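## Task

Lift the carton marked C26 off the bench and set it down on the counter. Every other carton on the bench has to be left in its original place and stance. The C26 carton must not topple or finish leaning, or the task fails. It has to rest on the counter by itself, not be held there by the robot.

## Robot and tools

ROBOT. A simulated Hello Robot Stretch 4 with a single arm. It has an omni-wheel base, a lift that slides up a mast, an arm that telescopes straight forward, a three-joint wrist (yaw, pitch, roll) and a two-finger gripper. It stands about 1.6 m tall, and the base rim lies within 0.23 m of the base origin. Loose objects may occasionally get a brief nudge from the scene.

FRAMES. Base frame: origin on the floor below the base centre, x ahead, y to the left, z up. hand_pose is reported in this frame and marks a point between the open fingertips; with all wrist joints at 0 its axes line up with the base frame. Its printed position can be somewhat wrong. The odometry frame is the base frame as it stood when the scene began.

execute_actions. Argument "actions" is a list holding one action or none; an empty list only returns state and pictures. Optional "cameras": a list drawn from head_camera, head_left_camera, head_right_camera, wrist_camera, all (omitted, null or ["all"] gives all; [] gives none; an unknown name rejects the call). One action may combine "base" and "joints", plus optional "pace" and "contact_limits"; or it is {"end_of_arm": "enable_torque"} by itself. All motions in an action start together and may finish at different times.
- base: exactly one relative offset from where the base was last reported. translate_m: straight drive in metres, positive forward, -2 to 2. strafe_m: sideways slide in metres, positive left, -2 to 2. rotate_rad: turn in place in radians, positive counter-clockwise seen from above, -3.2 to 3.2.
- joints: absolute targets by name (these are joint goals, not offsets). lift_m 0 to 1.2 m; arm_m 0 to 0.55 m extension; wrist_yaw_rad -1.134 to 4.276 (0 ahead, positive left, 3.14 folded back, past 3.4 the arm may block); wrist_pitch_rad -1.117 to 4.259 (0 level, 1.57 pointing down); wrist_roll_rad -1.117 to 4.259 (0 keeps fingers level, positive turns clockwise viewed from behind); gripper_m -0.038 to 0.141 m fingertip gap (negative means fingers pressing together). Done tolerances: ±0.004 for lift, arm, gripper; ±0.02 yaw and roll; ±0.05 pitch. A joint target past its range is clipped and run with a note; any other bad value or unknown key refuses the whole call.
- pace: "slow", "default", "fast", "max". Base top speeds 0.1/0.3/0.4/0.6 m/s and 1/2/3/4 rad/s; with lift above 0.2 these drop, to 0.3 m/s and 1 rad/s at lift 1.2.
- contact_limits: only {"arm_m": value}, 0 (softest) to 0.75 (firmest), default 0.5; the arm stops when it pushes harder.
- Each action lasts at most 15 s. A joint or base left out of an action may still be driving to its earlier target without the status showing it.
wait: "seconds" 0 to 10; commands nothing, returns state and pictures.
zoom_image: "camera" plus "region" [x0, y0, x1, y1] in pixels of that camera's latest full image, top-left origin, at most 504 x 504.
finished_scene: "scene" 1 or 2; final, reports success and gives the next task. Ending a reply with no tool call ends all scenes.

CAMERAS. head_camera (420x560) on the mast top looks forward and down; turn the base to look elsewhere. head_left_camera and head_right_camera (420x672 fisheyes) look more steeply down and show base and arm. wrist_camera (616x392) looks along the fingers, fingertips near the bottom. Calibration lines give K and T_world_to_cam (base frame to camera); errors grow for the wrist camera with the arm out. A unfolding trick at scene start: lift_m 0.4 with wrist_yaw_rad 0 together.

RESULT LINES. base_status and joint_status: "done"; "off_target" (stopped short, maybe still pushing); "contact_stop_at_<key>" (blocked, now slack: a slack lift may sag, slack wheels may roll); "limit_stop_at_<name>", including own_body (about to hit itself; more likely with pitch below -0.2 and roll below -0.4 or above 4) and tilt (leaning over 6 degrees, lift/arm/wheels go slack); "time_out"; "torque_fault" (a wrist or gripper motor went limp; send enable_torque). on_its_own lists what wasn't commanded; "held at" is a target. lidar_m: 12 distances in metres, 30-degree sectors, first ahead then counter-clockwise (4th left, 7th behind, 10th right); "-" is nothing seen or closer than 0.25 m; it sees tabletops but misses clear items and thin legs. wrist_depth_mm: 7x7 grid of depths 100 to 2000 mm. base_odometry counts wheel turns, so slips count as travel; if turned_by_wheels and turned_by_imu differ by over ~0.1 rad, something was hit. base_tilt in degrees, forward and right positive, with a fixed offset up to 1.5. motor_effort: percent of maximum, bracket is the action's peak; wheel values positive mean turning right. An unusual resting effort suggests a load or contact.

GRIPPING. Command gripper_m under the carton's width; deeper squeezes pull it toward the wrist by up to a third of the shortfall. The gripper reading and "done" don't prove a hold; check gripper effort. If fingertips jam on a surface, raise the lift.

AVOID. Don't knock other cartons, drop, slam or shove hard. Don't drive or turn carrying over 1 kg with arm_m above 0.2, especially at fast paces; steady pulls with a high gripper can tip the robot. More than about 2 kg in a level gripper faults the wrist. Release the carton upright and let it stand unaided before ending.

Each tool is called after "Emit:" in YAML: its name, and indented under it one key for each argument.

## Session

Emit:
execute_actions:
  actions: []

Scene clock: 0.00 s.
base_odometry: x=+0.000 y=+0.000 heading=+0.000 (m, m, rad; odometry frame)
turned_by_wheels: +0.000 (rad since the last result)
turned_by_imu: +0.000 (rad since the last result)
base_tilt: forward=+0.0 right=+0.4 (deg)
lidar_m: 0.80 0.74 0.75 0.95 1.96 1.78 2.19 0.64 0.66 0.83 2.36 2.23
base_status: not commanded
joint_positions: lift_m=+0.278 arm_m=+0.001 wrist_yaw_rad=+3.090 wrist_pitch_rad=-0.015 wrist_roll_rad=-0.007 gripper_m=+0.057
joint_status: not commanded
motor_effort: lift_m=+21 arm_m=+0 wrist_yaw_rad=+0 wrist_pitch_rad=-5 wrist_roll_rad=-1 gripper_m=-7 wheel_0=+0 wheel_1=+0 wheel_2=+0 (%)
hand_pose: x=-0.1116 y=+0.1022 z=+0.4604 quat_wxyz=(+0.026, +0.007, -0.004, +1.000) (m; base frame)
wrist_depth_mm: - 136 - - - 1808 1661 / - 135 - - - 1756 1661 / 106 138 256 - - 1863 1618 / 131 145 - - - 1808 1661 / 1229 - - - - 1808 1661 / 699 750 196 1397 200 1464 1397 / 668 723 1078 107 1025 991 1008
pictures: head_camera, head_left_camera, head_right_camera, wrist_camera
camera_calibration (this result's frames):
wrist_camera: T_world_to_cam=[[0.080242, 0.996771, -0.00293414, -0.0973346], [0.0161303, -0.00424175, -0.999861, 0.512067], [-0.996645, 0.0801835, -0.0164186, 0.112912], [0, 0, 0, 1]] pos_world=[0.112084, 0.0901386, 0.513564]
Images, in order (width x height): head_camera 420x560, head_left_camera 420x672, head_right_camera 420x672, wrist_camera 616x392.

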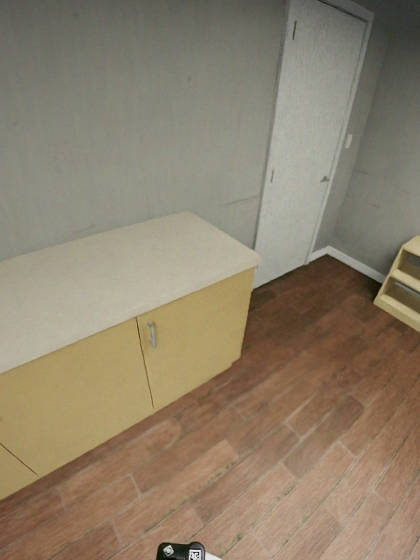

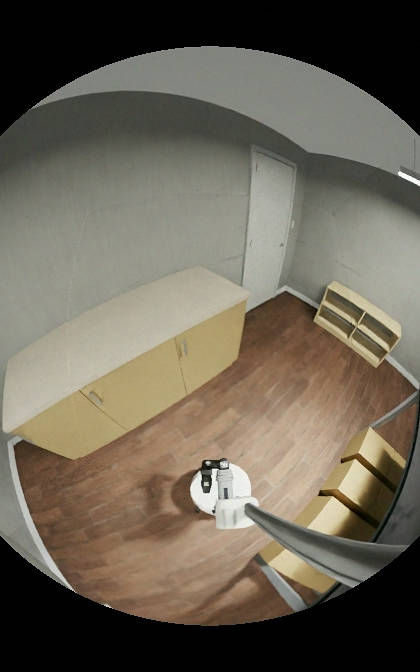

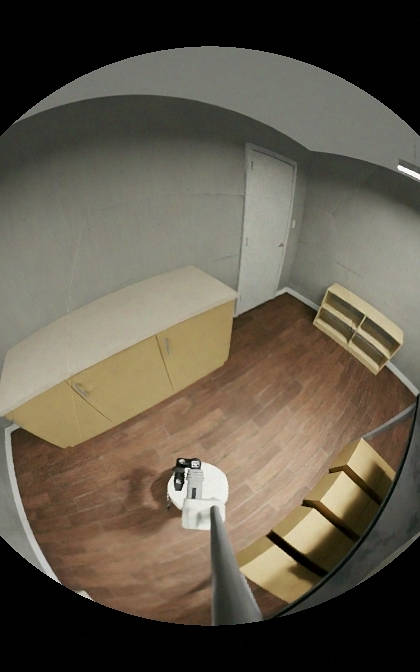

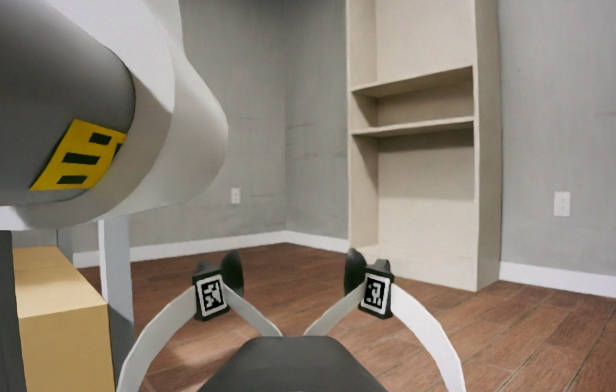

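Emit:
execute_actions:
  actions:
    - {"base":{"rotate_rad":-2.31},"joints":{"lift_m":1.1}}
  cameras: ["head_camera","head_left_camera"]

Scene clock: 9.17 s.
base_odometry: x=+0.000 y=+0.000 heading=-2.310 (m, m, rad; odometry frame)
turned_by_wheels: -2.310 (rad since the last result)
turned_by_imu: -2.362 (rad since the last result)
base_tilt: forward=+0.1 right=+0.5 (deg)
lidar_m: 0.64 0.71 1.16 2.35 0.93 0.75 0.73 0.86 1.98 1.79 1.89 0.65
base_status: done
joint_positions: lift_m=+1.100 arm_m=+0.001 wrist_yaw_rad=+3.090 wrist_pitch_rad=-0.015 wrist_roll_rad=-0.007 gripper_m=+0.057
joint_status: all done
motor_effort: lift_m=+24(27) arm_m=+0(0) wrist_yaw_rad=+0(2) wrist_pitch_rad=-5(5) wrist_roll_rad=-1(1) gripper_m=-3(4) wheel_0=+3(9) wheel_1=+2(10) wheel_2=+1(9) (%)
hand_pose: x=-0.1116 y=+0.1022 z=+1.2822 quat_wxyz=(+0.026, +0.007, -0.004, +1.000) (m; base frame)
wrist_depth_mm: - 136 1464 1430 1397 1366 1336 / - 135 1430 1397 1397 1397 1336 / 106 138 257 1464 1430 1366 1366 / 131 145 1464 1464 1430 1397 1336 / 1618 1537 1499 1464 1430 1397 1366 / 1229 1205 196 1138 199 1182 1160 / 946 931 904 107 854 831 842
pictures: head_camera, head_left_camera
Images, in order (width x height): head_camera 420x560, head_left_camera 420x672.

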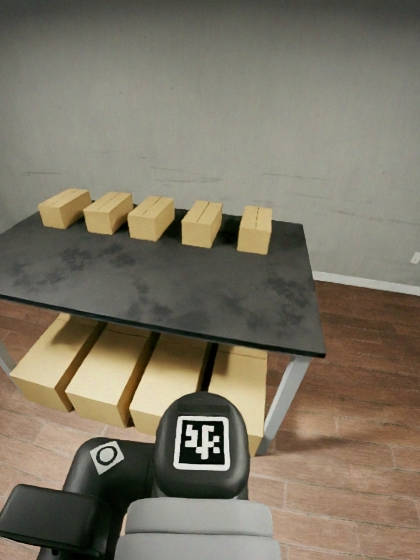

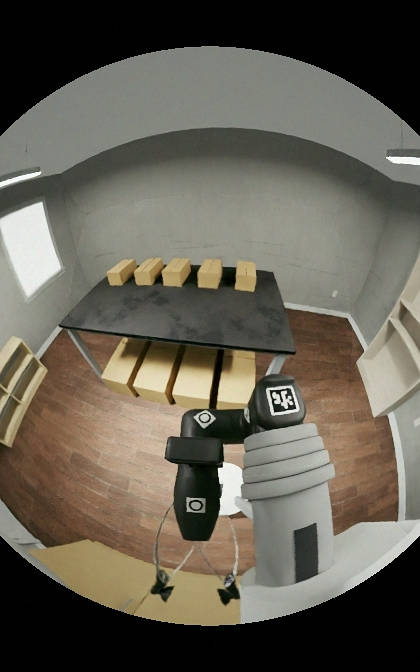

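Emit:
execute_actions:
  actions:
    - {"base":{"rotate_rad":-0.22}}
  cameras: []

Emit:
execute_actions:
  actions:
    - {"base":{"strafe_m":-0.7}}
  cameras: ["head_camera","head_left_camera"]

Scene clock: 21.53 s.
base_odometry: x=+0.000 y=+0.000 heading=-2.529 (m, m, rad; odometry frame)
turned_by_wheels: -0.219 (rad since the last result)
turned_by_imu: -0.225 (rad since the last result)
base_tilt: forward=-0.1 right=+0.4 (deg)
lidar_m: 0.64 0.65 0.90 2.36 1.12 0.78 0.73 0.79 1.04 1.96 1.77 0.68
base_status: done
joint_positions: lift_m=+1.100 arm_m=+0.001 wrist_yaw_rad=+3.090 wrist_pitch_rad=-0.015 wrist_roll_rad=-0.007 gripper_m=+0.057
joint_status: not commanded
motor_effort: lift_m=+24(24) arm_m=+0(0) wrist_yaw_rad=-2(1) wrist_pitch_rad=-5(5) wrist_roll_rad=+0(0) gripper_m=-3(5) wheel_0=+3(8) wheel_1=+2(10) wheel_2=+2(7) (%)
hand_pose: x=-0.1116 y=+0.1022 z=+1.2822 quat_wxyz=(+0.026, +0.007, -0.004, +1.000) (m; base frame)
wrist_depth_mm: - 136 1430 1464 1464 1537 1576 / - 136 1430 1464 1499 1499 1576 / 106 138 256 1499 1537 1537 1576 / 131 145 1464 1499 1537 1576 1618 / 1366 1397 1430 1499 1576 1576 1618 / 1182 1229 197 1138 200 1205 1618 / 854 842 904 107 931 960 1618
pictures: none
No camera images: the call's "cameras" was empty. Leave "cameras" out to get every camera's image.

Scene clock: 25.20 s.
base_odometry: x=-0.403 y=+0.573 heading=-2.529 (m, m, rad; odometry frame)
turned_by_wheels: +0.000 (rad since the last result)
turned_by_imu: +0.000 (rad since the last result)
base_tilt: forward=+0.0 right=+0.3 (deg)
lidar_m: 2.40 0.79 0.91 3.06 1.08 0.75 0.69 0.75 1.33 1.26 1.16 1.33
base_status: done
joint_positions: lift_m=+1.100 arm_m=+0.001 wrist_yaw_rad=+3.090 wrist_pitch_rad=-0.015 wrist_roll_rad=-0.007 gripper_m=+0.057
joint_status: not commanded
motor_effort: lift_m=+23(24) arm_m=+0(1) wrist_yaw_rad=+0(1) wrist_pitch_rad=-5(5) wrist_roll_rad=-1(1) gripper_m=-5(3) wheel_0=+3(11) wheel_1=+0(11) wheel_2=+0(1) (%)
hand_pose: x=-0.1116 y=+0.1022 z=+1.2823 quat_wxyz=(+0.026, +0.007, -0.004, +1.000) (m; base frame)
wrist_depth_mm: - 136 1397 1430 1430 1499 1537 / - 135 1397 1464 1464 1537 1537 / 106 138 256 1430 1499 1499 1576 / 131 145 1430 1464 1499 1537 1576 / 1336 1336 1464 1499 1499 1537 1576 / 1366 1366 197 1160 199 1205 1138 / 1397 904 904 107 917 946 960
pictures: head_camera, head_left_camera
Images, in order (width x height): head_camera 420x560, head_left_camera 420x672.

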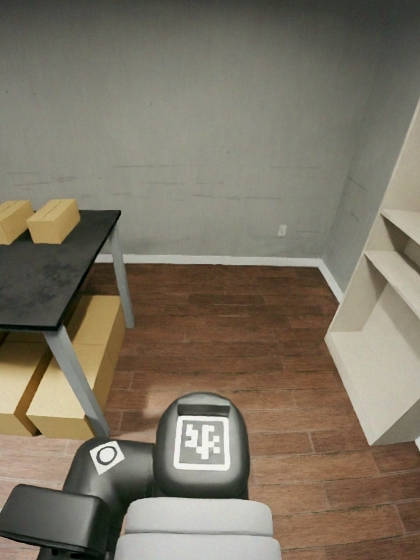

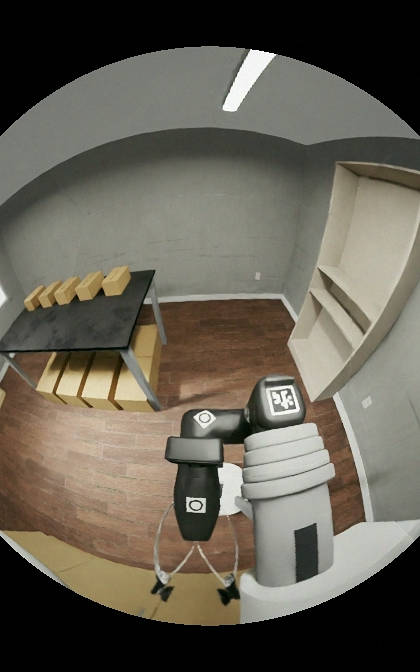

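Emit:
execute_actions:
  actions:
    - {"base":{"translate_m":2.0}}
  cameras: []

Emit:
execute_actions:
  actions:
    - {"base":{"rotate_rad":2.2}}
  cameras: ["head_camera","head_left_camera"]

Emit:
zoom_image:
  camera: "head_camera"
  region: [0,150,420,350]

Scene clock: 38.20 s.
base_odometry: x=-2.038 y=-0.579 heading=-2.528 (m, m, rad; odometry frame)
turned_by_wheels: +0.000 (rad since the last result)
turned_by_imu: -0.010 (rad since the last result)
base_tilt: forward=+0.1 right=+0.5 (deg)
lidar_m: 0.39 0.41 0.55 1.38 0.65 0.71 2.75 1.36 1.06 1.17 0.62 0.43
base_status: done
joint_positions: lift_m=+1.100 arm_m=+0.001 wrist_yaw_rad=+3.090 wrist_pitch_rad=-0.015 wrist_roll_rad=-0.007 gripper_m=+0.057
joint_status: not commanded
motor_effort: lift_m=+23(23) arm_m=+0(0) wrist_yaw_rad=+0(2) wrist_pitch_rad=-5(5) wrist_roll_rad=+0(1) gripper_m=-2(3) wheel_0=+3(7) wheel_1=+2(9) wheel_2=+1(10) (%)
hand_pose: x=-0.1116 y=+0.1022 z=+1.2823 quat_wxyz=(+0.026, +0.007, -0.004, +1.000) (m; base frame)
wrist_depth_mm: - 136 - - - - - / - 136 - - - - - / 106 138 257 - - - - / 131 145 - - - - - / - - - - - - - / - - 196 - 200 1098 831 / - - - 107 - 820 768
pictures: none
No camera images: the call's "cameras" was empty. Leave "cameras" out to get every camera's image.

Scene clock: 41.17 s.
base_odometry: x=-2.038 y=-0.579 heading=-0.329 (m, m, rad; odometry frame)
turned_by_wheels: +2.199 (rad since the last result)
turned_by_imu: +2.246 (rad since the last result)
base_tilt: forward=+0.0 right=+0.5 (deg)
lidar_m: 0.65 0.78 2.71 1.20 1.04 1.18 0.55 0.41 0.41 0.43 0.62 1.32
base_status: done
joint_positions: lift_m=+1.100 arm_m=+0.001 wrist_yaw_rad=+3.090 wrist_pitch_rad=-0.015 wrist_roll_rad=-0.007 gripper_m=+0.057
joint_status: not commanded
motor_effort: lift_m=+23(23) arm_m=-1(0) wrist_yaw_rad=-1(0) wrist_pitch_rad=-5(5) wrist_roll_rad=+1(1) gripper_m=-3(2) wheel_0=-6(9) wheel_1=-5(7) wheel_2=-3(8) (%)
hand_pose: x=-0.1115 y=+0.1022 z=+1.2823 quat_wxyz=(+0.026, +0.007, -0.004, +1.000) (m; base frame)
wrist_depth_mm: - 136 798 1138 1229 1078 1008 / - 135 798 1138 1255 1118 1025 / 106 138 256 1118 1255 1138 1025 / 131 145 798 1138 1255 1138 1025 / 508 615 788 1160 1229 1138 1008 / 504 591 196 1025 200 1118 1025 / 508 574 741 107 1255 1118 1025
pictures: head_camera, head_left_camera
Images, in order (width x height): head_camera 420x560, head_left_camera 420x672.

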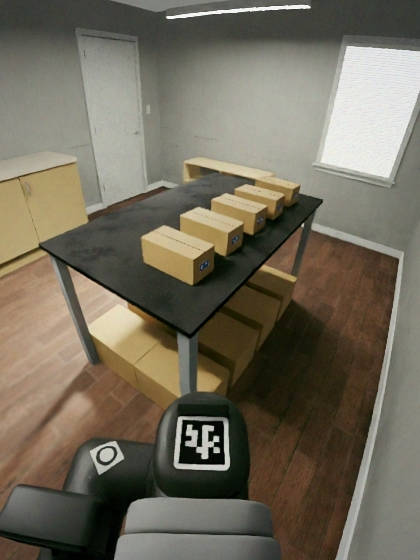

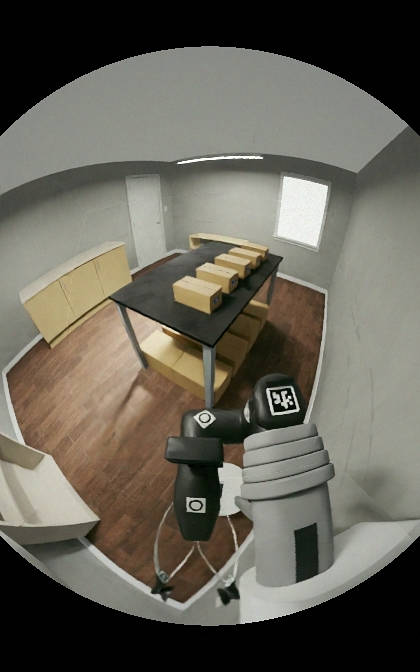

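Region (0, 150, 420, 350) of head_camera's 420x560 image, scaled by 1.200, with more detail than that image has; it fills the top 240 rows of this view, and the rest is white.

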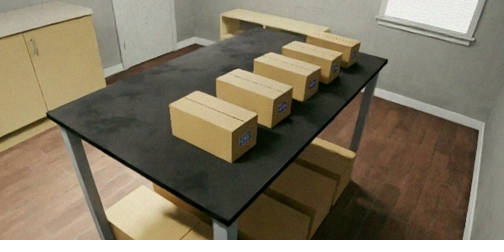

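Emit:
execute_actions:
  actions:
    - {"base":{"rotate_rad":-0.655}}
  cameras: ["head_camera"]

Emit:
execute_actions:
  actions:
    - {"base":{"translate_m":1.1}}
  cameras: []

Emit:
execute_actions:
  actions:
    - {"base":{"rotate_rad":1.54}}
  cameras: ["head_camera","head_left_camera"]

Emit:
zoom_image:
  camera: "head_camera"
  region: [0,280,420,370]

Scene clock: 48.70 s.
base_odometry: x=-2.038 y=-0.579 heading=-0.983 (m, m, rad; odometry frame)
turned_by_wheels: -0.654 (rad since the last result)
turned_by_imu: -0.670 (rad since the last result)
base_tilt: forward=-0.1 right=+0.4 (deg)
lidar_m: 1.31 0.65 0.67 2.71 1.38 1.05 1.18 0.65 0.44 0.39 0.41 0.54
base_status: done
joint_positions: lift_m=+1.100 arm_m=+0.001 wrist_yaw_rad=+3.090 wrist_pitch_rad=-0.015 wrist_roll_rad=-0.007 gripper_m=+0.057
joint_status: not commanded
motor_effort: lift_m=+22(23) arm_m=+0(0) wrist_yaw_rad=-1(4) wrist_pitch_rad=-4(5) wrist_roll_rad=-1(1) gripper_m=-1(2) wheel_0=+4(5) wheel_1=+4(6) wheel_2=+2(6) (%)
hand_pose: x=-0.1115 y=+0.1022 z=+1.2823 quat_wxyz=(+0.026, +0.007, -0.004, +1.000) (m; base frame)
wrist_depth_mm: - 136 1255 1336 1336 1366 1397 / - 135 1281 1308 1336 1366 1397 / 106 138 257 1308 1336 1366 1430 / 131 145 1255 1336 1336 1366 1430 / 891 1255 1281 1336 1205 1366 1397 / 891 1229 197 1336 199 1397 1430 / 904 1182 1281 107 1308 1182 1430
pictures: head_camera
Images, in order (width x height): head_camera 420x560.

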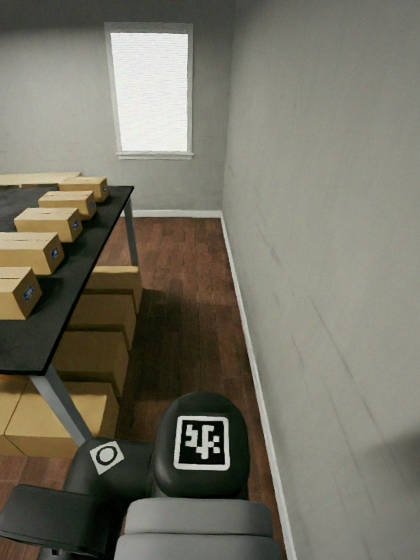

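Scene clock: 53.83 s.
base_odometry: x=-1.428 y=-1.494 heading=-0.983 (m, m, rad; odometry frame)
turned_by_wheels: +0.000 (rad since the last result)
turned_by_imu: -0.006 (rad since the last result)
base_tilt: forward=+0.0 right=+0.5 (deg)
lidar_m: 1.03 0.75 0.51 0.46 0.48 0.64 2.09 0.52 0.36 0.32 0.32 0.45
base_status: done
joint_positions: lift_m=+1.100 arm_m=+0.001 wrist_yaw_rad=+3.090 wrist_pitch_rad=-0.015 wrist_roll_rad=-0.007 gripper_m=+0.057
joint_status: not commanded
motor_effort: lift_m=+23(23) arm_m=-1(0) wrist_yaw_rad=-2(3) wrist_pitch_rad=-4(4) wrist_roll_rad=+0(1) gripper_m=-3(4) wheel_0=+2(9) wheel_1=+1(7) wheel_2=+0(14) (%)
hand_pose: x=-0.1115 y=+0.1022 z=+1.2823 quat_wxyz=(+0.026, +0.007, -0.004, +1.000) (m; base frame)
wrist_depth_mm: - 136 - - - - - / - 135 - - - - - / 107 138 256 - - - - / 131 145 - - - - - / 768 1308 - - - - - / 759 1160 196 - 200 - - / 768 1025 - 107 - - -
pictures: none
No camera images: the call's "cameras" was empty. Leave "cameras" out to get every camera's image.

Scene clock: 56.30 s.
base_odometry: x=-1.428 y=-1.494 heading=+0.556 (m, m, rad; odometry frame)
turned_by_wheels: +1.539 (rad since the last result)
turned_by_imu: +1.572 (rad since the last result)
base_tilt: forward=+0.0 right=+0.5 (deg)
lidar_m: 0.46 0.47 0.62 2.08 0.54 0.34 0.32 0.32 0.45 0.98 0.78 0.50
base_status: done
joint_positions: lift_m=+1.100 arm_m=+0.001 wrist_yaw_rad=+3.090 wrist_pitch_rad=-0.015 wrist_roll_rad=-0.007 gripper_m=+0.057
joint_status: not commanded
motor_effort: lift_m=+22(23) arm_m=+0(0) wrist_yaw_rad=-2(0) wrist_pitch_rad=-5(5) wrist_roll_rad=+1(1) gripper_m=-4(4) wheel_0=-4(8) wheel_1=-4(9) wheel_2=-4(8) (%)
hand_pose: x=-0.1115 y=+0.1022 z=+1.2824 quat_wxyz=(+0.026, +0.007, -0.004, +1.000) (m; base frame)
wrist_depth_mm: - 136 445 469 488 512 530 / - 136 452 469 488 508 535 / 106 138 257 473 488 512 535 / 131 145 459 473 496 521 539 / 424 439 455 477 496 521 544 / 424 442 196 473 200 525 549 / 427 436 455 107 500 530 554
pictures: head_camera, head_left_camera
Images, in order (width x height): head_camera 420x560, head_left_camera 420x672.

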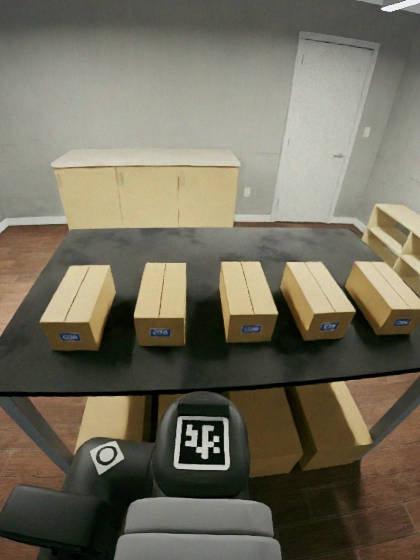

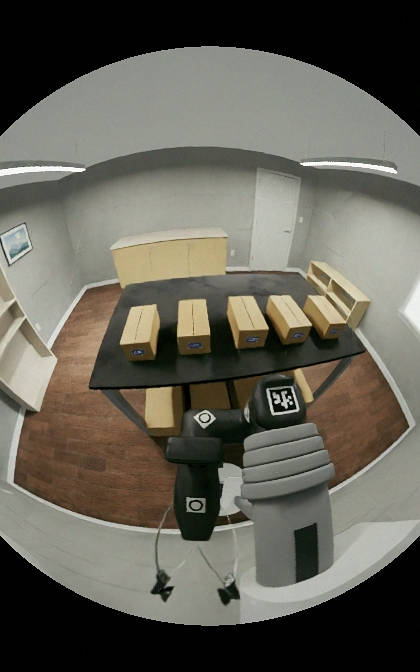

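Region (0, 280, 420, 370) of head_camera's 420x560 image, scaled by 1.200, with more detail than that image has; it fills the top 108 rows of this view, and the rest is white.

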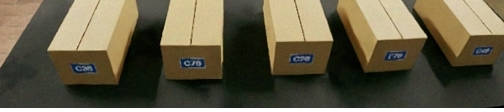

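Emit:
zoom_image:
  camera: "head_camera"
  region: [40,310,200,360]

Emit:
zoom_image:
  camera: "head_camera"
  region: [210,300,420,350]

Region (40, 310, 200, 360) of head_camera's 420x560 image, scaled by 3.150, with more detail than that image has; it fills the top 158 rows of this view, and the rest is white.

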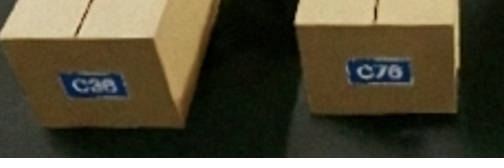

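Region (210, 300, 420, 350) of head_camera's 420x560 image, scaled by 2.400, with more detail than that image has; it fills the top 120 rows of this view, and the rest is white.

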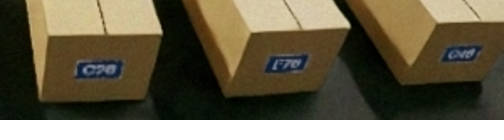

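Emit:
execute_actions:
  actions:
    - {"base":{"rotate_rad":0.05},"joints":{"wrist_yaw_rad":0,"gripper_m":0.14}}
  cameras: []

Emit:
execute_actions:
  actions:
    - {"base":{"strafe_m":-0.06},"joints":{"wrist_pitch_rad":0.6}}
  cameras: ["head_camera","wrist_camera"]

Scene clock: 71.20 s.
base_odometry: x=-1.428 y=-1.494 heading=+0.605 (m, m, rad; odometry frame)
turned_by_wheels: +0.049 (rad since the last result)
turned_by_imu: +0.049 (rad since the last result)
base_tilt: forward=+0.0 right=+0.4 (deg)
lidar_m: 0.46 0.47 0.67 1.63 0.51 0.35 0.32 0.34 0.47 1.15 0.72 0.49
base_status: done
joint_positions: lift_m=+1.100 arm_m=+0.001 wrist_yaw_rad=+0.000 wrist_pitch_rad=-0.015 wrist_roll_rad=-0.007 gripper_m=+0.140
joint_status: all done
motor_effort: lift_m=+22(22) arm_m=+0(0) wrist_yaw_rad=-2(7) wrist_pitch_rad=-5(5) wrist_roll_rad=-1(1) gripper_m=-1(4) wheel_0=-4(6) wheel_1=-3(7) wheel_2=-3(4) (%)
hand_pose: x=+0.4605 y=-0.0873 z=+1.2824 quat_wxyz=(+1.000, -0.003, -0.007, +0.000) (m; base frame)
wrist_depth_mm: - - - - - - - / - - - - - - - / - - - - - - - / - - - - - - - / - - - - - - - / - 991 1025 - 1008 1060 - / 603 809 634 107 820 603 732
pictures: none
No camera images: the call's "cameras" was empty. Leave "cameras" out to get every camera's image.

Scene clock: 72.40 s.
base_odometry: x=-1.394 y=-1.543 heading=+0.605 (m, m, rad; odometry frame)
turned_by_wheels: +0.000 (rad since the last result)
turned_by_imu: +0.000 (rad since the last result)
base_tilt: forward=+0.0 right=+0.4 (deg)
lidar_m: 0.46 0.48 0.62 1.64 0.50 0.34 0.32 0.33 0.46 1.10 0.75 0.51
base_status: done
joint_positions: lift_m=+1.100 arm_m=+0.001 wrist_yaw_rad=+0.000 wrist_pitch_rad=+0.601 wrist_roll_rad=-0.007 gripper_m=+0.140
joint_status: all done
motor_effort: lift_m=+22(22) arm_m=-1(0) wrist_yaw_rad=-1(1) wrist_pitch_rad=-3(4) wrist_roll_rad=+1(1) gripper_m=-2(2) wheel_0=+1(11) wheel_1=-1(13) wheel_2=+0(5) (%)
hand_pose: x=+0.4099 y=-0.0874 z=+1.1149 quat_wxyz=(+0.955, -0.003, +0.296, +0.001) (m; base frame)
wrist_depth_mm: - - - - - - - / 1008 976 960 976 991 1008 - / 585 508 707 512 634 521 615 / 549 455 580 473 574 488 580 / 496 484 508 512 508 508 512 / 427 407 413 439 421 436 449 / 1008 991 1008 107 1098 1025 1366
pictures: head_camera, wrist_camera
camera_calibration (this result's frames):
wrist_camera: T_world_to_cam=[[-0.0251025, -0.999585, 0.0141591, -0.0986504], [-0.591061, 0.00341754, -0.806619, 1.19134], [0.806236, -0.028617, -0.590902, 0.550549], [0, 0, 0, 1]] pos_world=[0.257806, -0.0869259, 1.28768]
Images, in order (width x height): head_camera 420x560, wrist_camera 616x392.

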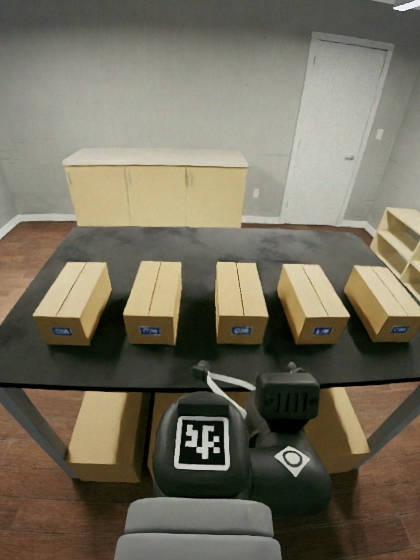

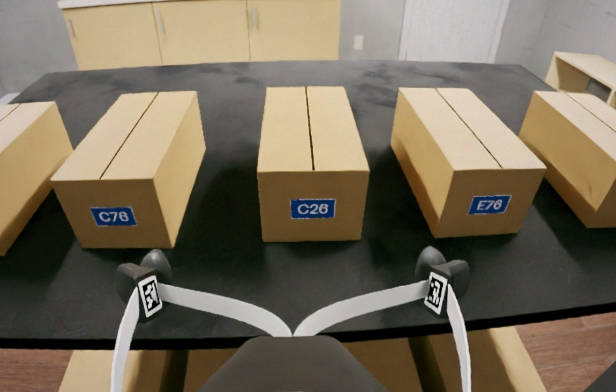

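Emit:
execute_actions:
  actions:
    - {"joints":{"wrist_pitch_rad":0.3,"lift_m":0.91,"wrist_yaw_rad":0.04,"gripper_m":0.141}}
  cameras: []

Emit:
execute_actions:
  actions:
    - {"joints":{"arm_m":0.12}}
  cameras: ["head_camera","wrist_camera"]

Scene clock: 86.80 s.
base_odometry: x=-1.394 y=-1.543 heading=+0.605 (m, m, rad; odometry frame)
turned_by_wheels: +0.000 (rad since the last result)
turned_by_imu: -0.001 (rad since the last result)
base_tilt: forward=+0.0 right=+0.5 (deg)
lidar_m: 0.46 0.47 0.62 1.63 0.50 0.33 0.31 0.32 0.45 1.11 0.72 0.51
base_status: not commanded
joint_positions: lift_m=+0.910 arm_m=+0.001 wrist_yaw_rad=+0.040 wrist_pitch_rad=+0.303 wrist_roll_rad=-0.007 gripper_m=+0.141
joint_status: all done
motor_effort: lift_m=+17(21) arm_m=+0(1) wrist_yaw_rad=+0(1) wrist_pitch_rad=-6(9) wrist_roll_rad=+0(0) gripper_m=+0(1) wheel_0=+1(1) wheel_1=-1(1) wheel_2=+0(0) (%)
hand_pose: x=+0.4507 y=-0.0764 z=+1.0026 quat_wxyz=(+0.988, -0.006, +0.151, +0.020) (m; base frame)
wrist_depth_mm: - - - - - - - / - - - - - - - / 525 424 759 413 574 488 439 / 399 399 544 404 504 418 410 / 410 407 421 415 421 418 413 / 319 293 300 327 300 309 319 / 294 294 296 107 304 359 366
pictures: none
No camera images: the call's "cameras" was empty. Leave "cameras" out to get every camera's image.

Scene clock: 88.17 s.
base_odometry: x=-1.394 y=-1.543 heading=+0.605 (m, m, rad; odometry frame)
turned_by_wheels: +0.000 (rad since the last result)
turned_by_imu: +0.000 (rad since the last result)
base_tilt: forward=+0.0 right=+0.4 (deg)
lidar_m: 0.45 0.48 0.63 1.62 0.50 0.34 0.31 0.35 0.45 1.10 0.72 0.52
base_status: not commanded
joint_positions: lift_m=+0.910 arm_m=+0.119 wrist_yaw_rad=+0.040 wrist_pitch_rad=+0.302 wrist_roll_rad=-0.007 gripper_m=+0.141
joint_status: all done
motor_effort: lift_m=+17(17) arm_m=+7(12) wrist_yaw_rad=-2(0) wrist_pitch_rad=-5(7) wrist_roll_rad=+0(1) gripper_m=+1(1) wheel_0=+2(1) wheel_1=-1(1) wheel_2=+0(0) (%)
hand_pose: x=+0.5683 y=-0.0763 z=+1.0026 quat_wxyz=(+0.988, -0.006, +0.150, +0.020) (m; base frame)
wrist_depth_mm: - - - - - - - / - - - - - - - / 976 418 931 404 854 473 - / 273 347 539 285 283 410 297 / 287 298 418 297 297 382 303 / 301 291 297 309 300 309 312 / 265 262 273 107 273 262 -
pictures: head_camera, wrist_camera
camera_calibration (this result's frames):
wrist_camera: T_world_to_cam=[[0.0119232, -0.99991, 0.00614518, -0.0950139], [-0.327146, -0.00970824, -0.944924, 1.18203], [0.944899, 0.00925619, -0.327232, 0.0165579], [0, 0, 0, 1]] pos_world=[0.372183, -0.0836832, 1.12293]
Images, in order (width x height): head_camera 420x560, wrist_camera 616x392.

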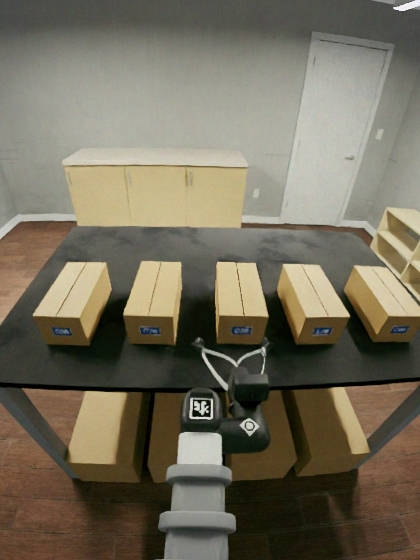

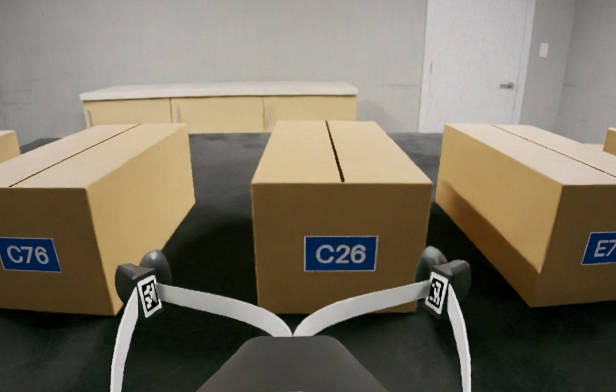

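Emit:
execute_actions:
  actions:
    - {"base":{"strafe_m":-0.027},"joints":{"arm_m":0.17},"pace":"slow"}
  cameras: ["head_camera","wrist_camera"]

Scene clock: 98.20 s.
base_odometry: x=-1.379 y=-1.565 heading=+0.605 (m, m, rad; odometry frame)
turned_by_wheels: +0.000 (rad since the last result)
turned_by_imu: -0.001 (rad since the last result)
base_tilt: forward=+0.0 right=+0.5 (deg)
lidar_m: 0.47 0.49 0.63 1.63 0.49 0.34 0.31 0.34 0.45 1.10 0.73 0.51
base_status: done
joint_positions: lift_m=+0.910 arm_m=+0.169 wrist_yaw_rad=+0.040 wrist_pitch_rad=+0.302 wrist_roll_rad=-0.007 gripper_m=+0.141
joint_status: all done
motor_effort: lift_m=+17(17) arm_m=+7(4) wrist_yaw_rad=+0(2) wrist_pitch_rad=-6(4) wrist_roll_rad=+0(1) gripper_m=+0(1) wheel_0=+4(6) wheel_1=-4(10) wheel_2=+0(2) (%)
hand_pose: x=+0.6183 y=-0.0763 z=+1.0026 quat_wxyz=(+0.988, -0.006, +0.150, +0.020) (m; base frame)
wrist_depth_mm: - - - - - - - / - - - - - - - / 421 820 931 402 931 424 - / 287 404 270 250 271 351 272 / 271 347 245 241 242 329 255 / 268 290 253 250 250 296 264 / 263 262 268 107 267 262 -
pictures: head_camera, wrist_camera
camera_calibration (this result's frames):
wrist_camera: T_world_to_cam=[[0.0118978, -0.99991, 0.00614515, -0.095601], [-0.327146, -0.00969989, -0.944924, 1.19837], [0.944899, 0.00923215, -0.327232, -0.0306578], [0, 0, 0, 1]] pos_world=[0.422149, -0.0836853, 1.12293]
Images, in order (width x height): head_camera 420x560, wrist_camera 616x392.

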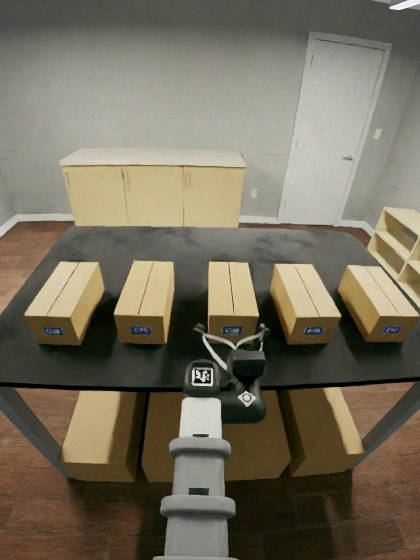

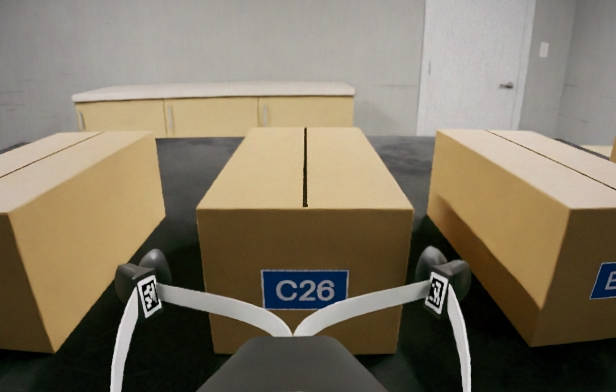

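Emit:
execute_actions:
  actions:
    - {"base":{"strafe_m":-0.006},"joints":{"arm_m":0.205},"pace":"slow"}
  cameras: ["head_camera","wrist_camera"]

Scene clock: 104.83 s.
base_odometry: x=-1.375 y=-1.570 heading=+0.605 (m, m, rad; odometry frame)
turned_by_wheels: +0.000 (rad since the last result)
turned_by_imu: -0.001 (rad since the last result)
base_tilt: forward=+0.0 right=+0.4 (deg)
lidar_m: 0.46 0.48 0.64 1.61 0.49 0.33 0.31 0.31 0.47 1.10 0.74 0.52
base_status: done
joint_positions: lift_m=+0.910 arm_m=+0.204 wrist_yaw_rad=+0.040 wrist_pitch_rad=+0.302 wrist_roll_rad=-0.007 gripper_m=+0.141
joint_status: all done
motor_effort: lift_m=+17(17) arm_m=+7(12) wrist_yaw_rad=-3(2) wrist_pitch_rad=-5(5) wrist_roll_rad=+0(1) gripper_m=+1(0) wheel_0=+4(9) wheel_1=-4(7) wheel_2=+0(1) (%)
hand_pose: x=+0.6533 y=-0.0763 z=+1.0026 quat_wxyz=(+0.988, -0.006, +0.150, +0.020) (m; base frame)
wrist_depth_mm: - - - - - - - / - - - - - - - / 418 842 946 404 946 424 - / 297 418 251 250 469 338 260 / 278 357 203 204 204 314 246 / 278 290 209 210 210 293 244 / 263 262 228 107 234 262 -
pictures: head_camera, wrist_camera
camera_calibration (this result's frames):
wrist_camera: T_world_to_cam=[[0.0118966, -0.99991, 0.00614506, -0.0960168], [-0.327146, -0.00969941, -0.944924, 1.20982], [0.944899, 0.00923105, -0.327232, -0.0637243], [0, 0, 0, 1]] pos_world=[0.457144, -0.0836854, 1.12293]
Images, in order (width x height): head_camera 420x560, wrist_camera 616x392.

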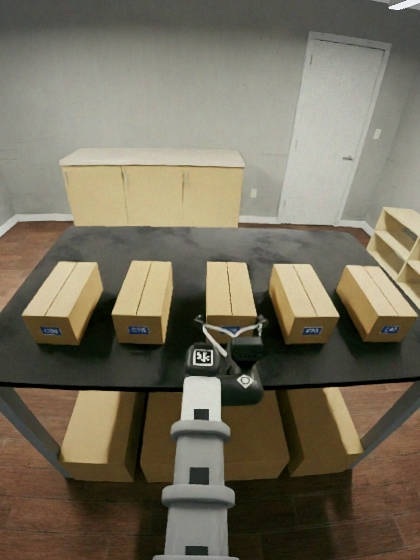

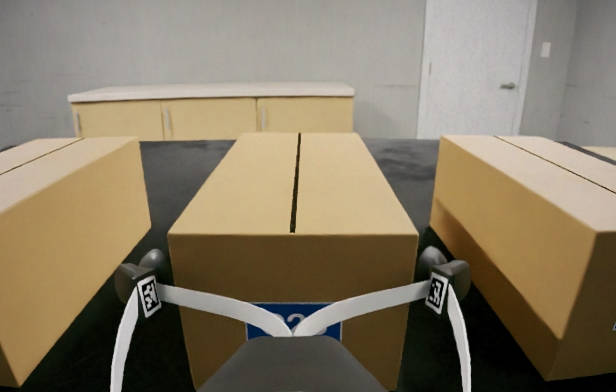

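Emit:
execute_actions:
  actions:
    - {"joints":{"arm_m":0.235},"pace":"slow"}
  cameras: ["wrist_camera"]

Scene clock: 109.37 s.
base_odometry: x=-1.375 y=-1.570 heading=+0.605 (m, m, rad; odometry frame)
turned_by_wheels: +0.000 (rad since the last result)
turned_by_imu: -0.001 (rad since the last result)
base_tilt: forward=+0.0 right=+0.5 (deg)
lidar_m: 0.47 0.47 0.64 1.60 0.47 0.33 0.32 0.31 0.43 1.11 0.72 0.50
base_status: not commanded
joint_positions: lift_m=+0.910 arm_m=+0.234 wrist_yaw_rad=+0.040 wrist_pitch_rad=+0.302 wrist_roll_rad=-0.007 gripper_m=+0.141
joint_status: all done
motor_effort: lift_m=+17(17) arm_m=+8(6) wrist_yaw_rad=-1(0) wrist_pitch_rad=-5(5) wrist_roll_rad=-2(1) gripper_m=+0(1) wheel_0=+4(4) wheel_1=-4(3) wheel_2=+0(0) (%)
hand_pose: x=+0.6832 y=-0.0764 z=+1.0026 quat_wxyz=(+0.988, -0.006, +0.150, +0.020) (m; base frame)
wrist_depth_mm: - - - - - - - / - - - - - - - / - - - 404 - - - / 297 415 249 251 496 332 257 / 281 359 190 191 195 312 242 / 278 208 196 197 200 290 241 / 263 260 212 107 220 263 -
pictures: wrist_camera
camera_calibration (this result's frames):
wrist_camera: T_world_to_cam=[[0.011747, -0.999912, 0.00614517, -0.0963131], [-0.327147, -0.00965056, -0.944924, 1.21963], [0.9449, 0.00908962, -0.327232, -0.0920591], [0, 0, 0, 1]] pos_world=[0.487118, -0.0836977, 1.12293]
Images, in order (width x height): wrist_camera 616x392.

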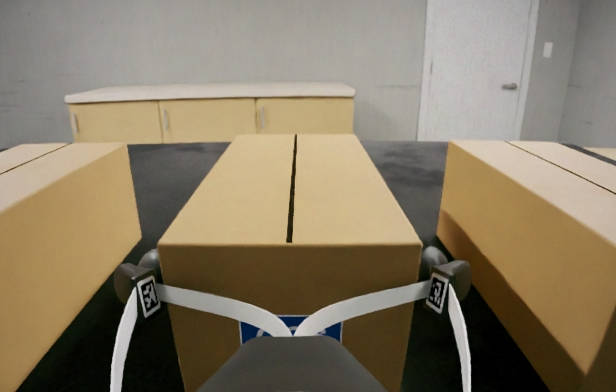

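Emit:
execute_actions:
  actions:
    - {"joints":{"gripper_m":0.045}}
  cameras: []

Emit:
execute_actions:
  actions:
    - {"joints":{"lift_m":0.97},"pace":"slow"}
  cameras: ["head_camera","wrist_camera"]

Scene clock: 116.67 s.
base_odometry: x=-1.375 y=-1.570 heading=+0.605 (m, m, rad; odometry frame)
turned_by_wheels: +0.000 (rad since the last result)
turned_by_imu: -0.001 (rad since the last result)
base_tilt: forward=+0.0 right=+0.4 (deg)
lidar_m: 0.47 0.49 0.64 1.61 0.50 0.31 0.32 0.32 0.45 1.09 0.73 0.50
base_status: not commanded
joint_positions: lift_m=+0.910 arm_m=+0.234 wrist_yaw_rad=+0.040 wrist_pitch_rad=+0.303 wrist_roll_rad=-0.007 gripper_m=+0.046
joint_status: all done
motor_effort: lift_m=+17(17) arm_m=+7(7) wrist_yaw_rad=+0(1) wrist_pitch_rad=-7(7) wrist_roll_rad=-2(1) gripper_m=-33(38) wheel_0=+4(4) wheel_1=-4(4) wheel_2=+0(0) (%)
hand_pose: x=+0.6832 y=-0.0764 z=+1.0025 quat_wxyz=(+0.988, -0.006, +0.151, +0.020) (m; base frame)
wrist_depth_mm: - - - - - - - / - - - - - - - / - - - 387 - - - / 294 418 229 229 273 332 258 / 279 338 165 167 168 332 241 / 260 170 171 173 172 176 240 / 198 258 178 107 185 265 -
pictures: none
No camera images: the call's "cameras" was empty. Leave "cameras" out to get every camera's image.

Scene clock: 118.03 s.
base_odometry: x=-1.375 y=-1.570 heading=+0.605 (m, m, rad; odometry frame)
turned_by_wheels: +0.000 (rad since the last result)
turned_by_imu: +0.000 (rad since the last result)
base_tilt: forward=+0.1 right=+0.4 (deg)
lidar_m: 0.46 0.47 0.64 1.61 0.49 0.34 0.31 0.33 0.46 1.11 0.71 0.51
base_status: not commanded
joint_positions: lift_m=+0.970 arm_m=+0.234 wrist_yaw_rad=+0.040 wrist_pitch_rad=+0.303 wrist_roll_rad=-0.007 gripper_m=+0.046
joint_status: all done
motor_effort: lift_m=+25(23) arm_m=+7(7) wrist_yaw_rad=-1(0) wrist_pitch_rad=-7(8) wrist_roll_rad=-1(0) gripper_m=-36(31) wheel_0=+4(4) wheel_1=-4(4) wheel_2=+0(0) (%)
hand_pose: x=+0.6832 y=-0.0764 z=+1.0618 quat_wxyz=(+0.988, -0.006, +0.151, +0.020) (m; base frame)
wrist_depth_mm: - - - - - - - / - - - - - - - / - - - 389 - - - / 407 676 227 228 273 413 574 / 307 334 165 167 168 332 294 / 262 169 171 173 172 176 241 / 208 332 178 107 185 324 -
pictures: head_camera, wrist_camera
camera_calibration (this result's frames):
wrist_camera: T_world_to_cam=[[0.011752, -0.999912, 0.00616198, -0.0966996], [-0.32771, -0.00967351, -0.944729, 1.27575], [0.944705, 0.00908312, -0.327795, -0.0719291], [0, 0, 0, 1]] pos_world=[0.487165, -0.0836968, 1.18226]
Images, in order (width x height): head_camera 420x560, wrist_camera 616x392.

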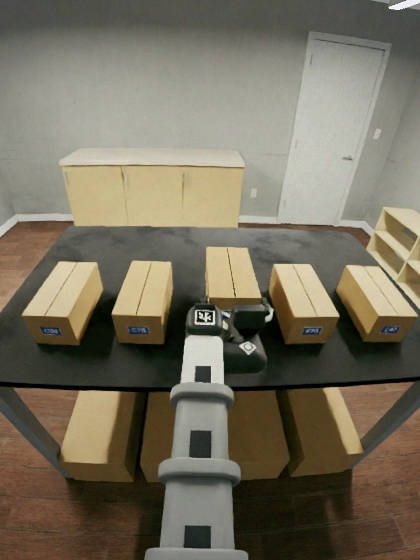

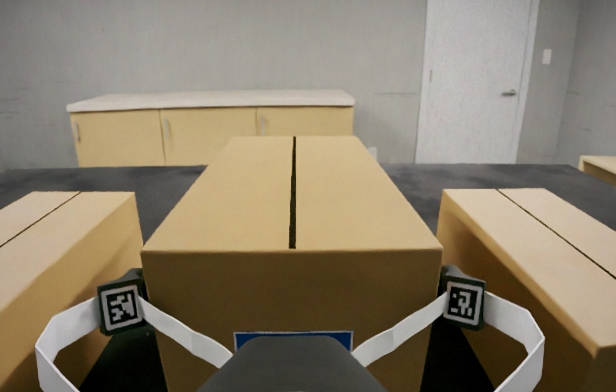

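Emit:
execute_actions:
  actions:
    - {"joints":{"lift_m":1.13,"wrist_pitch_rad":0.2,"wrist_yaw_rad":0},"pace":"slow"}
  cameras: []

Emit:
execute_actions:
  actions:
    - {"joints":{"arm_m":0.002},"base":{"translate_m":0.04}}
  cameras: ["wrist_camera"]

Emit:
execute_actions:
  actions:
    - {"base":{"strafe_m":1.2}}
  cameras: ["head_camera","head_left_camera"]

Scene clock: 126.07 s.
base_odometry: x=-1.375 y=-1.570 heading=+0.605 (m, m, rad; odometry frame)
turned_by_wheels: +0.000 (rad since the last result)
turned_by_imu: -0.001 (rad since the last result)
base_tilt: forward=+0.0 right=+0.4 (deg)
lidar_m: 0.47 0.48 0.64 1.62 0.50 0.33 0.31 0.33 0.46 1.13 0.72 0.50
base_status: not commanded
joint_positions: lift_m=+1.130 arm_m=+0.234 wrist_yaw_rad=+0.000 wrist_pitch_rad=+0.204 wrist_roll_rad=-0.007 gripper_m=+0.046
joint_status: all done
motor_effort: lift_m=+25(26) arm_m=+7(7) wrist_yaw_rad=-1(6) wrist_pitch_rad=-10(14) wrist_roll_rad=+0(1) gripper_m=-31(32) wheel_0=+4(4) wheel_1=-3(4) wheel_2=+0(0) (%)
hand_pose: x=+0.6871 y=-0.0874 z=+1.2495 quat_wxyz=(+0.995, -0.003, +0.102, +0.000) (m; base frame)
wrist_depth_mm: - - - - - - - / - - - - - - - / - - - 387 - - - / - - 228 229 273 - - / - - 165 166 167 - - / 759 169 171 172 172 176 750 / 287 455 178 107 185 445 615
pictures: none
No camera images: the call's "cameras" was empty. Leave "cameras" out to get every camera's image.

Scene clock: 127.87 s.
base_odometry: x=-1.342 y=-1.547 heading=+0.606 (m, m, rad; odometry frame)
turned_by_wheels: +0.000 (rad since the last result)
turned_by_imu: +0.000 (rad since the last result)
base_tilt: forward=-0.1 right=+0.3 (deg)
lidar_m: 0.38 0.45 0.59 1.81 0.55 0.36 0.35 0.37 0.53 1.25 0.68 0.45
base_status: done
joint_positions: lift_m=+1.130 arm_m=+0.003 wrist_yaw_rad=+0.000 wrist_pitch_rad=+0.204 wrist_roll_rad=-0.007 gripper_m=+0.046
joint_status: all done
motor_effort: lift_m=+25(24) arm_m=-7(7) wrist_yaw_rad=+0(3) wrist_pitch_rad=-9(10) wrist_roll_rad=-1(1) gripper_m=-32(34) wheel_0=+3(9) wheel_1=+2(8) wheel_2=-2(10) (%)
hand_pose: x=+0.4567 y=-0.0874 z=+1.2496 quat_wxyz=(+0.995, -0.003, +0.102, +0.000) (m; base frame)
wrist_depth_mm: - - - - - - - / - - - - - - - / - - - 387 - - - / - - 228 228 273 - - / 1042 976 165 166 167 1042 - / 621 170 171 173 171 176 591 / 287 462 178 107 185 449 -
pictures: wrist_camera
camera_calibration (this result's frames):
wrist_camera: T_world_to_cam=[[-0.028686, -0.999583, 0.00334218, -0.0842454], [-0.232536, 0.00342141, -0.972582, 1.37126], [0.972165, -0.0286767, -0.232537, 0.0687675], [0, 0, 0, 1]] pos_world=[0.249596, -0.0869299, 1.34993]
Images, in order (width x height): wrist_camera 616x392.

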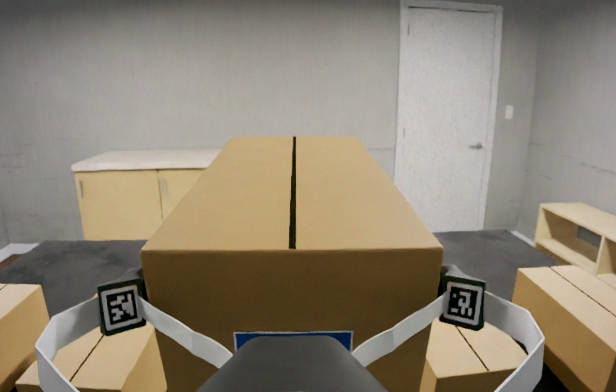

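Scene clock: 133.20 s.
base_odometry: x=-2.026 y=-0.561 heading=+0.606 (m, m, rad; odometry frame)
turned_by_wheels: +0.000 (rad since the last result)
turned_by_imu: -0.001 (rad since the last result)
base_tilt: forward=-0.1 right=+0.4 (deg)
lidar_m: 0.39 1.32 1.01 1.18 0.64 0.45 0.42 0.44 0.59 1.45 0.65 0.54
base_status: done
joint_positions: lift_m=+1.130 arm_m=+0.003 wrist_yaw_rad=+0.000 wrist_pitch_rad=+0.204 wrist_roll_rad=-0.007 gripper_m=+0.046
joint_status: not commanded
motor_effort: lift_m=+24(25) arm_m=-7(7) wrist_yaw_rad=-1(0) wrist_pitch_rad=-9(9) wrist_roll_rad=+1(0) gripper_m=-35(33) wheel_0=-1(13) wheel_1=+1(11) wheel_2=+0(1) (%)
hand_pose: x=+0.4568 y=-0.0874 z=+1.2496 quat_wxyz=(+0.995, -0.003, +0.102, +0.000) (m; base frame)
wrist_depth_mm: - - - - - - - / - - - - - - - / - - - 389 - - - / - - 228 227 274 - - / - - 165 167 168 1042 1042 / 1863 169 171 172 172 176 750 / 976 1863 178 107 185 1863 621
pictures: head_camera, head_left_camera
Images, in order (width x height): head_camera 420x560, head_left_camera 420x672.

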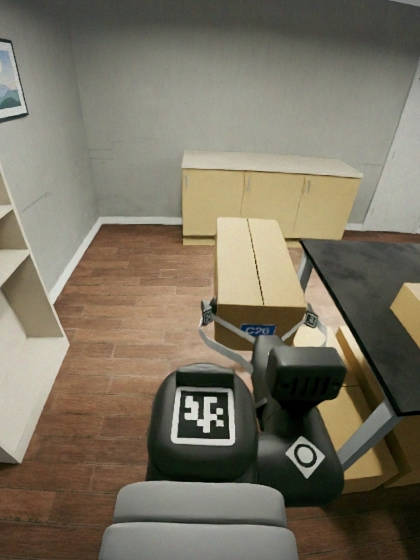

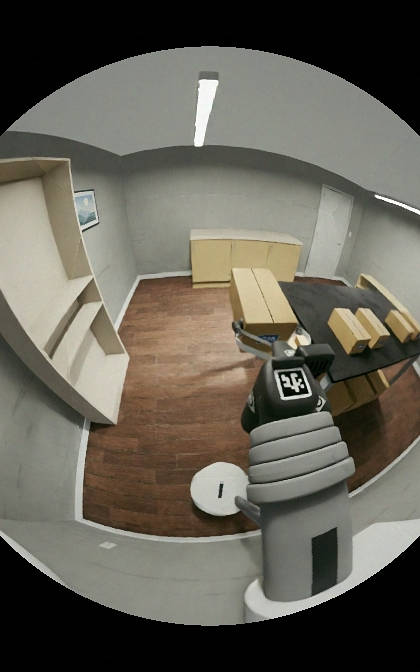

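Emit:
execute_actions:
  actions:
    - {"base":{"strafe_m":0.08}}
  cameras: []

Emit:
execute_actions:
  actions:
    - {"base":{"translate_m":1.95}}
  cameras: ["head_camera","head_right_camera"]

Scene clock: 141.43 s.
base_odometry: x=-2.071 y=-0.495 heading=+0.606 (m, m, rad; odometry frame)
turned_by_wheels: +0.000 (rad since the last result)
turned_by_imu: -0.001 (rad since the last result)
base_tilt: forward=+0.0 right=+0.4 (deg)
lidar_m: 0.38 1.20 0.95 1.10 0.66 0.45 0.42 0.44 0.61 1.46 0.72 0.53
base_status: done
joint_positions: lift_m=+1.130 arm_m=+0.003 wrist_yaw_rad=+0.000 wrist_pitch_rad=+0.204 wrist_roll_rad=-0.007 gripper_m=+0.046
joint_status: not commanded
motor_effort: lift_m=+24(24) arm_m=-7(7) wrist_yaw_rad=-3(1) wrist_pitch_rad=-9(9) wrist_roll_rad=+0(1) gripper_m=-33(37) wheel_0=-2(12) wheel_1=+1(11) wheel_2=+0(2) (%)
hand_pose: x=+0.4568 y=-0.0874 z=+1.2496 quat_wxyz=(+0.995, -0.003, +0.102, +0.000) (m; base frame)
wrist_depth_mm: - - - - - - - / 1921 - - - - - - / 1921 - - 389 - - - / 1921 - 228 228 273 - - / 1983 - 165 167 167 1078 1042 / 1708 170 171 173 172 176 759 / 976 1863 178 107 185 1808 654
pictures: none
No camera images: the call's "cameras" was empty. Leave "cameras" out to get every camera's image.

Scene clock: 149.43 s.
base_odometry: x=-0.468 y=+0.616 heading=+0.606 (m, m, rad; odometry frame)
turned_by_wheels: +0.000 (rad since the last result)
turned_by_imu: -0.011 (rad since the last result)
base_tilt: forward=+0.0 right=+0.4 (deg)
lidar_m: 0.40 1.38 1.28 1.18 1.06 1.23 2.35 0.85 0.89 3.14 1.16 0.53
base_status: done
joint_positions: lift_m=+1.130 arm_m=+0.003 wrist_yaw_rad=+0.000 wrist_pitch_rad=+0.204 wrist_roll_rad=-0.007 gripper_m=+0.046
joint_status: not commanded
motor_effort: lift_m=+24(25) arm_m=-7(8) wrist_yaw_rad=-2(1) wrist_pitch_rad=-9(8) wrist_roll_rad=-1(1) gripper_m=-34(33) wheel_0=+2(10) wheel_1=+2(6) wheel_2=+0(10) (%)
hand_pose: x=+0.4567 y=-0.0874 z=+1.2496 quat_wxyz=(+0.995, -0.003, +0.102, +0.000) (m; base frame)
wrist_depth_mm: 991 1008 1025 1042 1060 1078 1118 / 1025 1025 1060 1078 1118 1138 1138 / 1042 1078 1098 387 1138 1138 1205 / 1118 1118 227 229 274 1205 1255 / 1160 1138 165 166 168 1060 1060 / 1205 170 171 173 172 176 768 / 691 1255 178 107 185 647 668
pictures: head_camera, head_right_camera
Images, in order (width x height): head_camera 420x560, head_right_camera 420x672.

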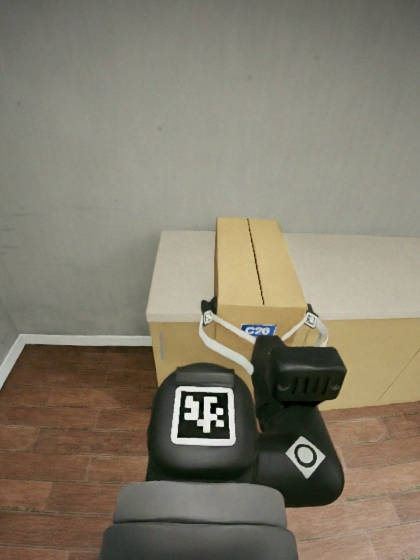

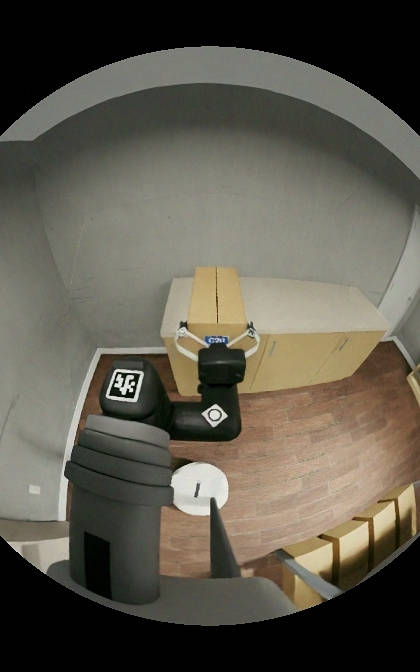

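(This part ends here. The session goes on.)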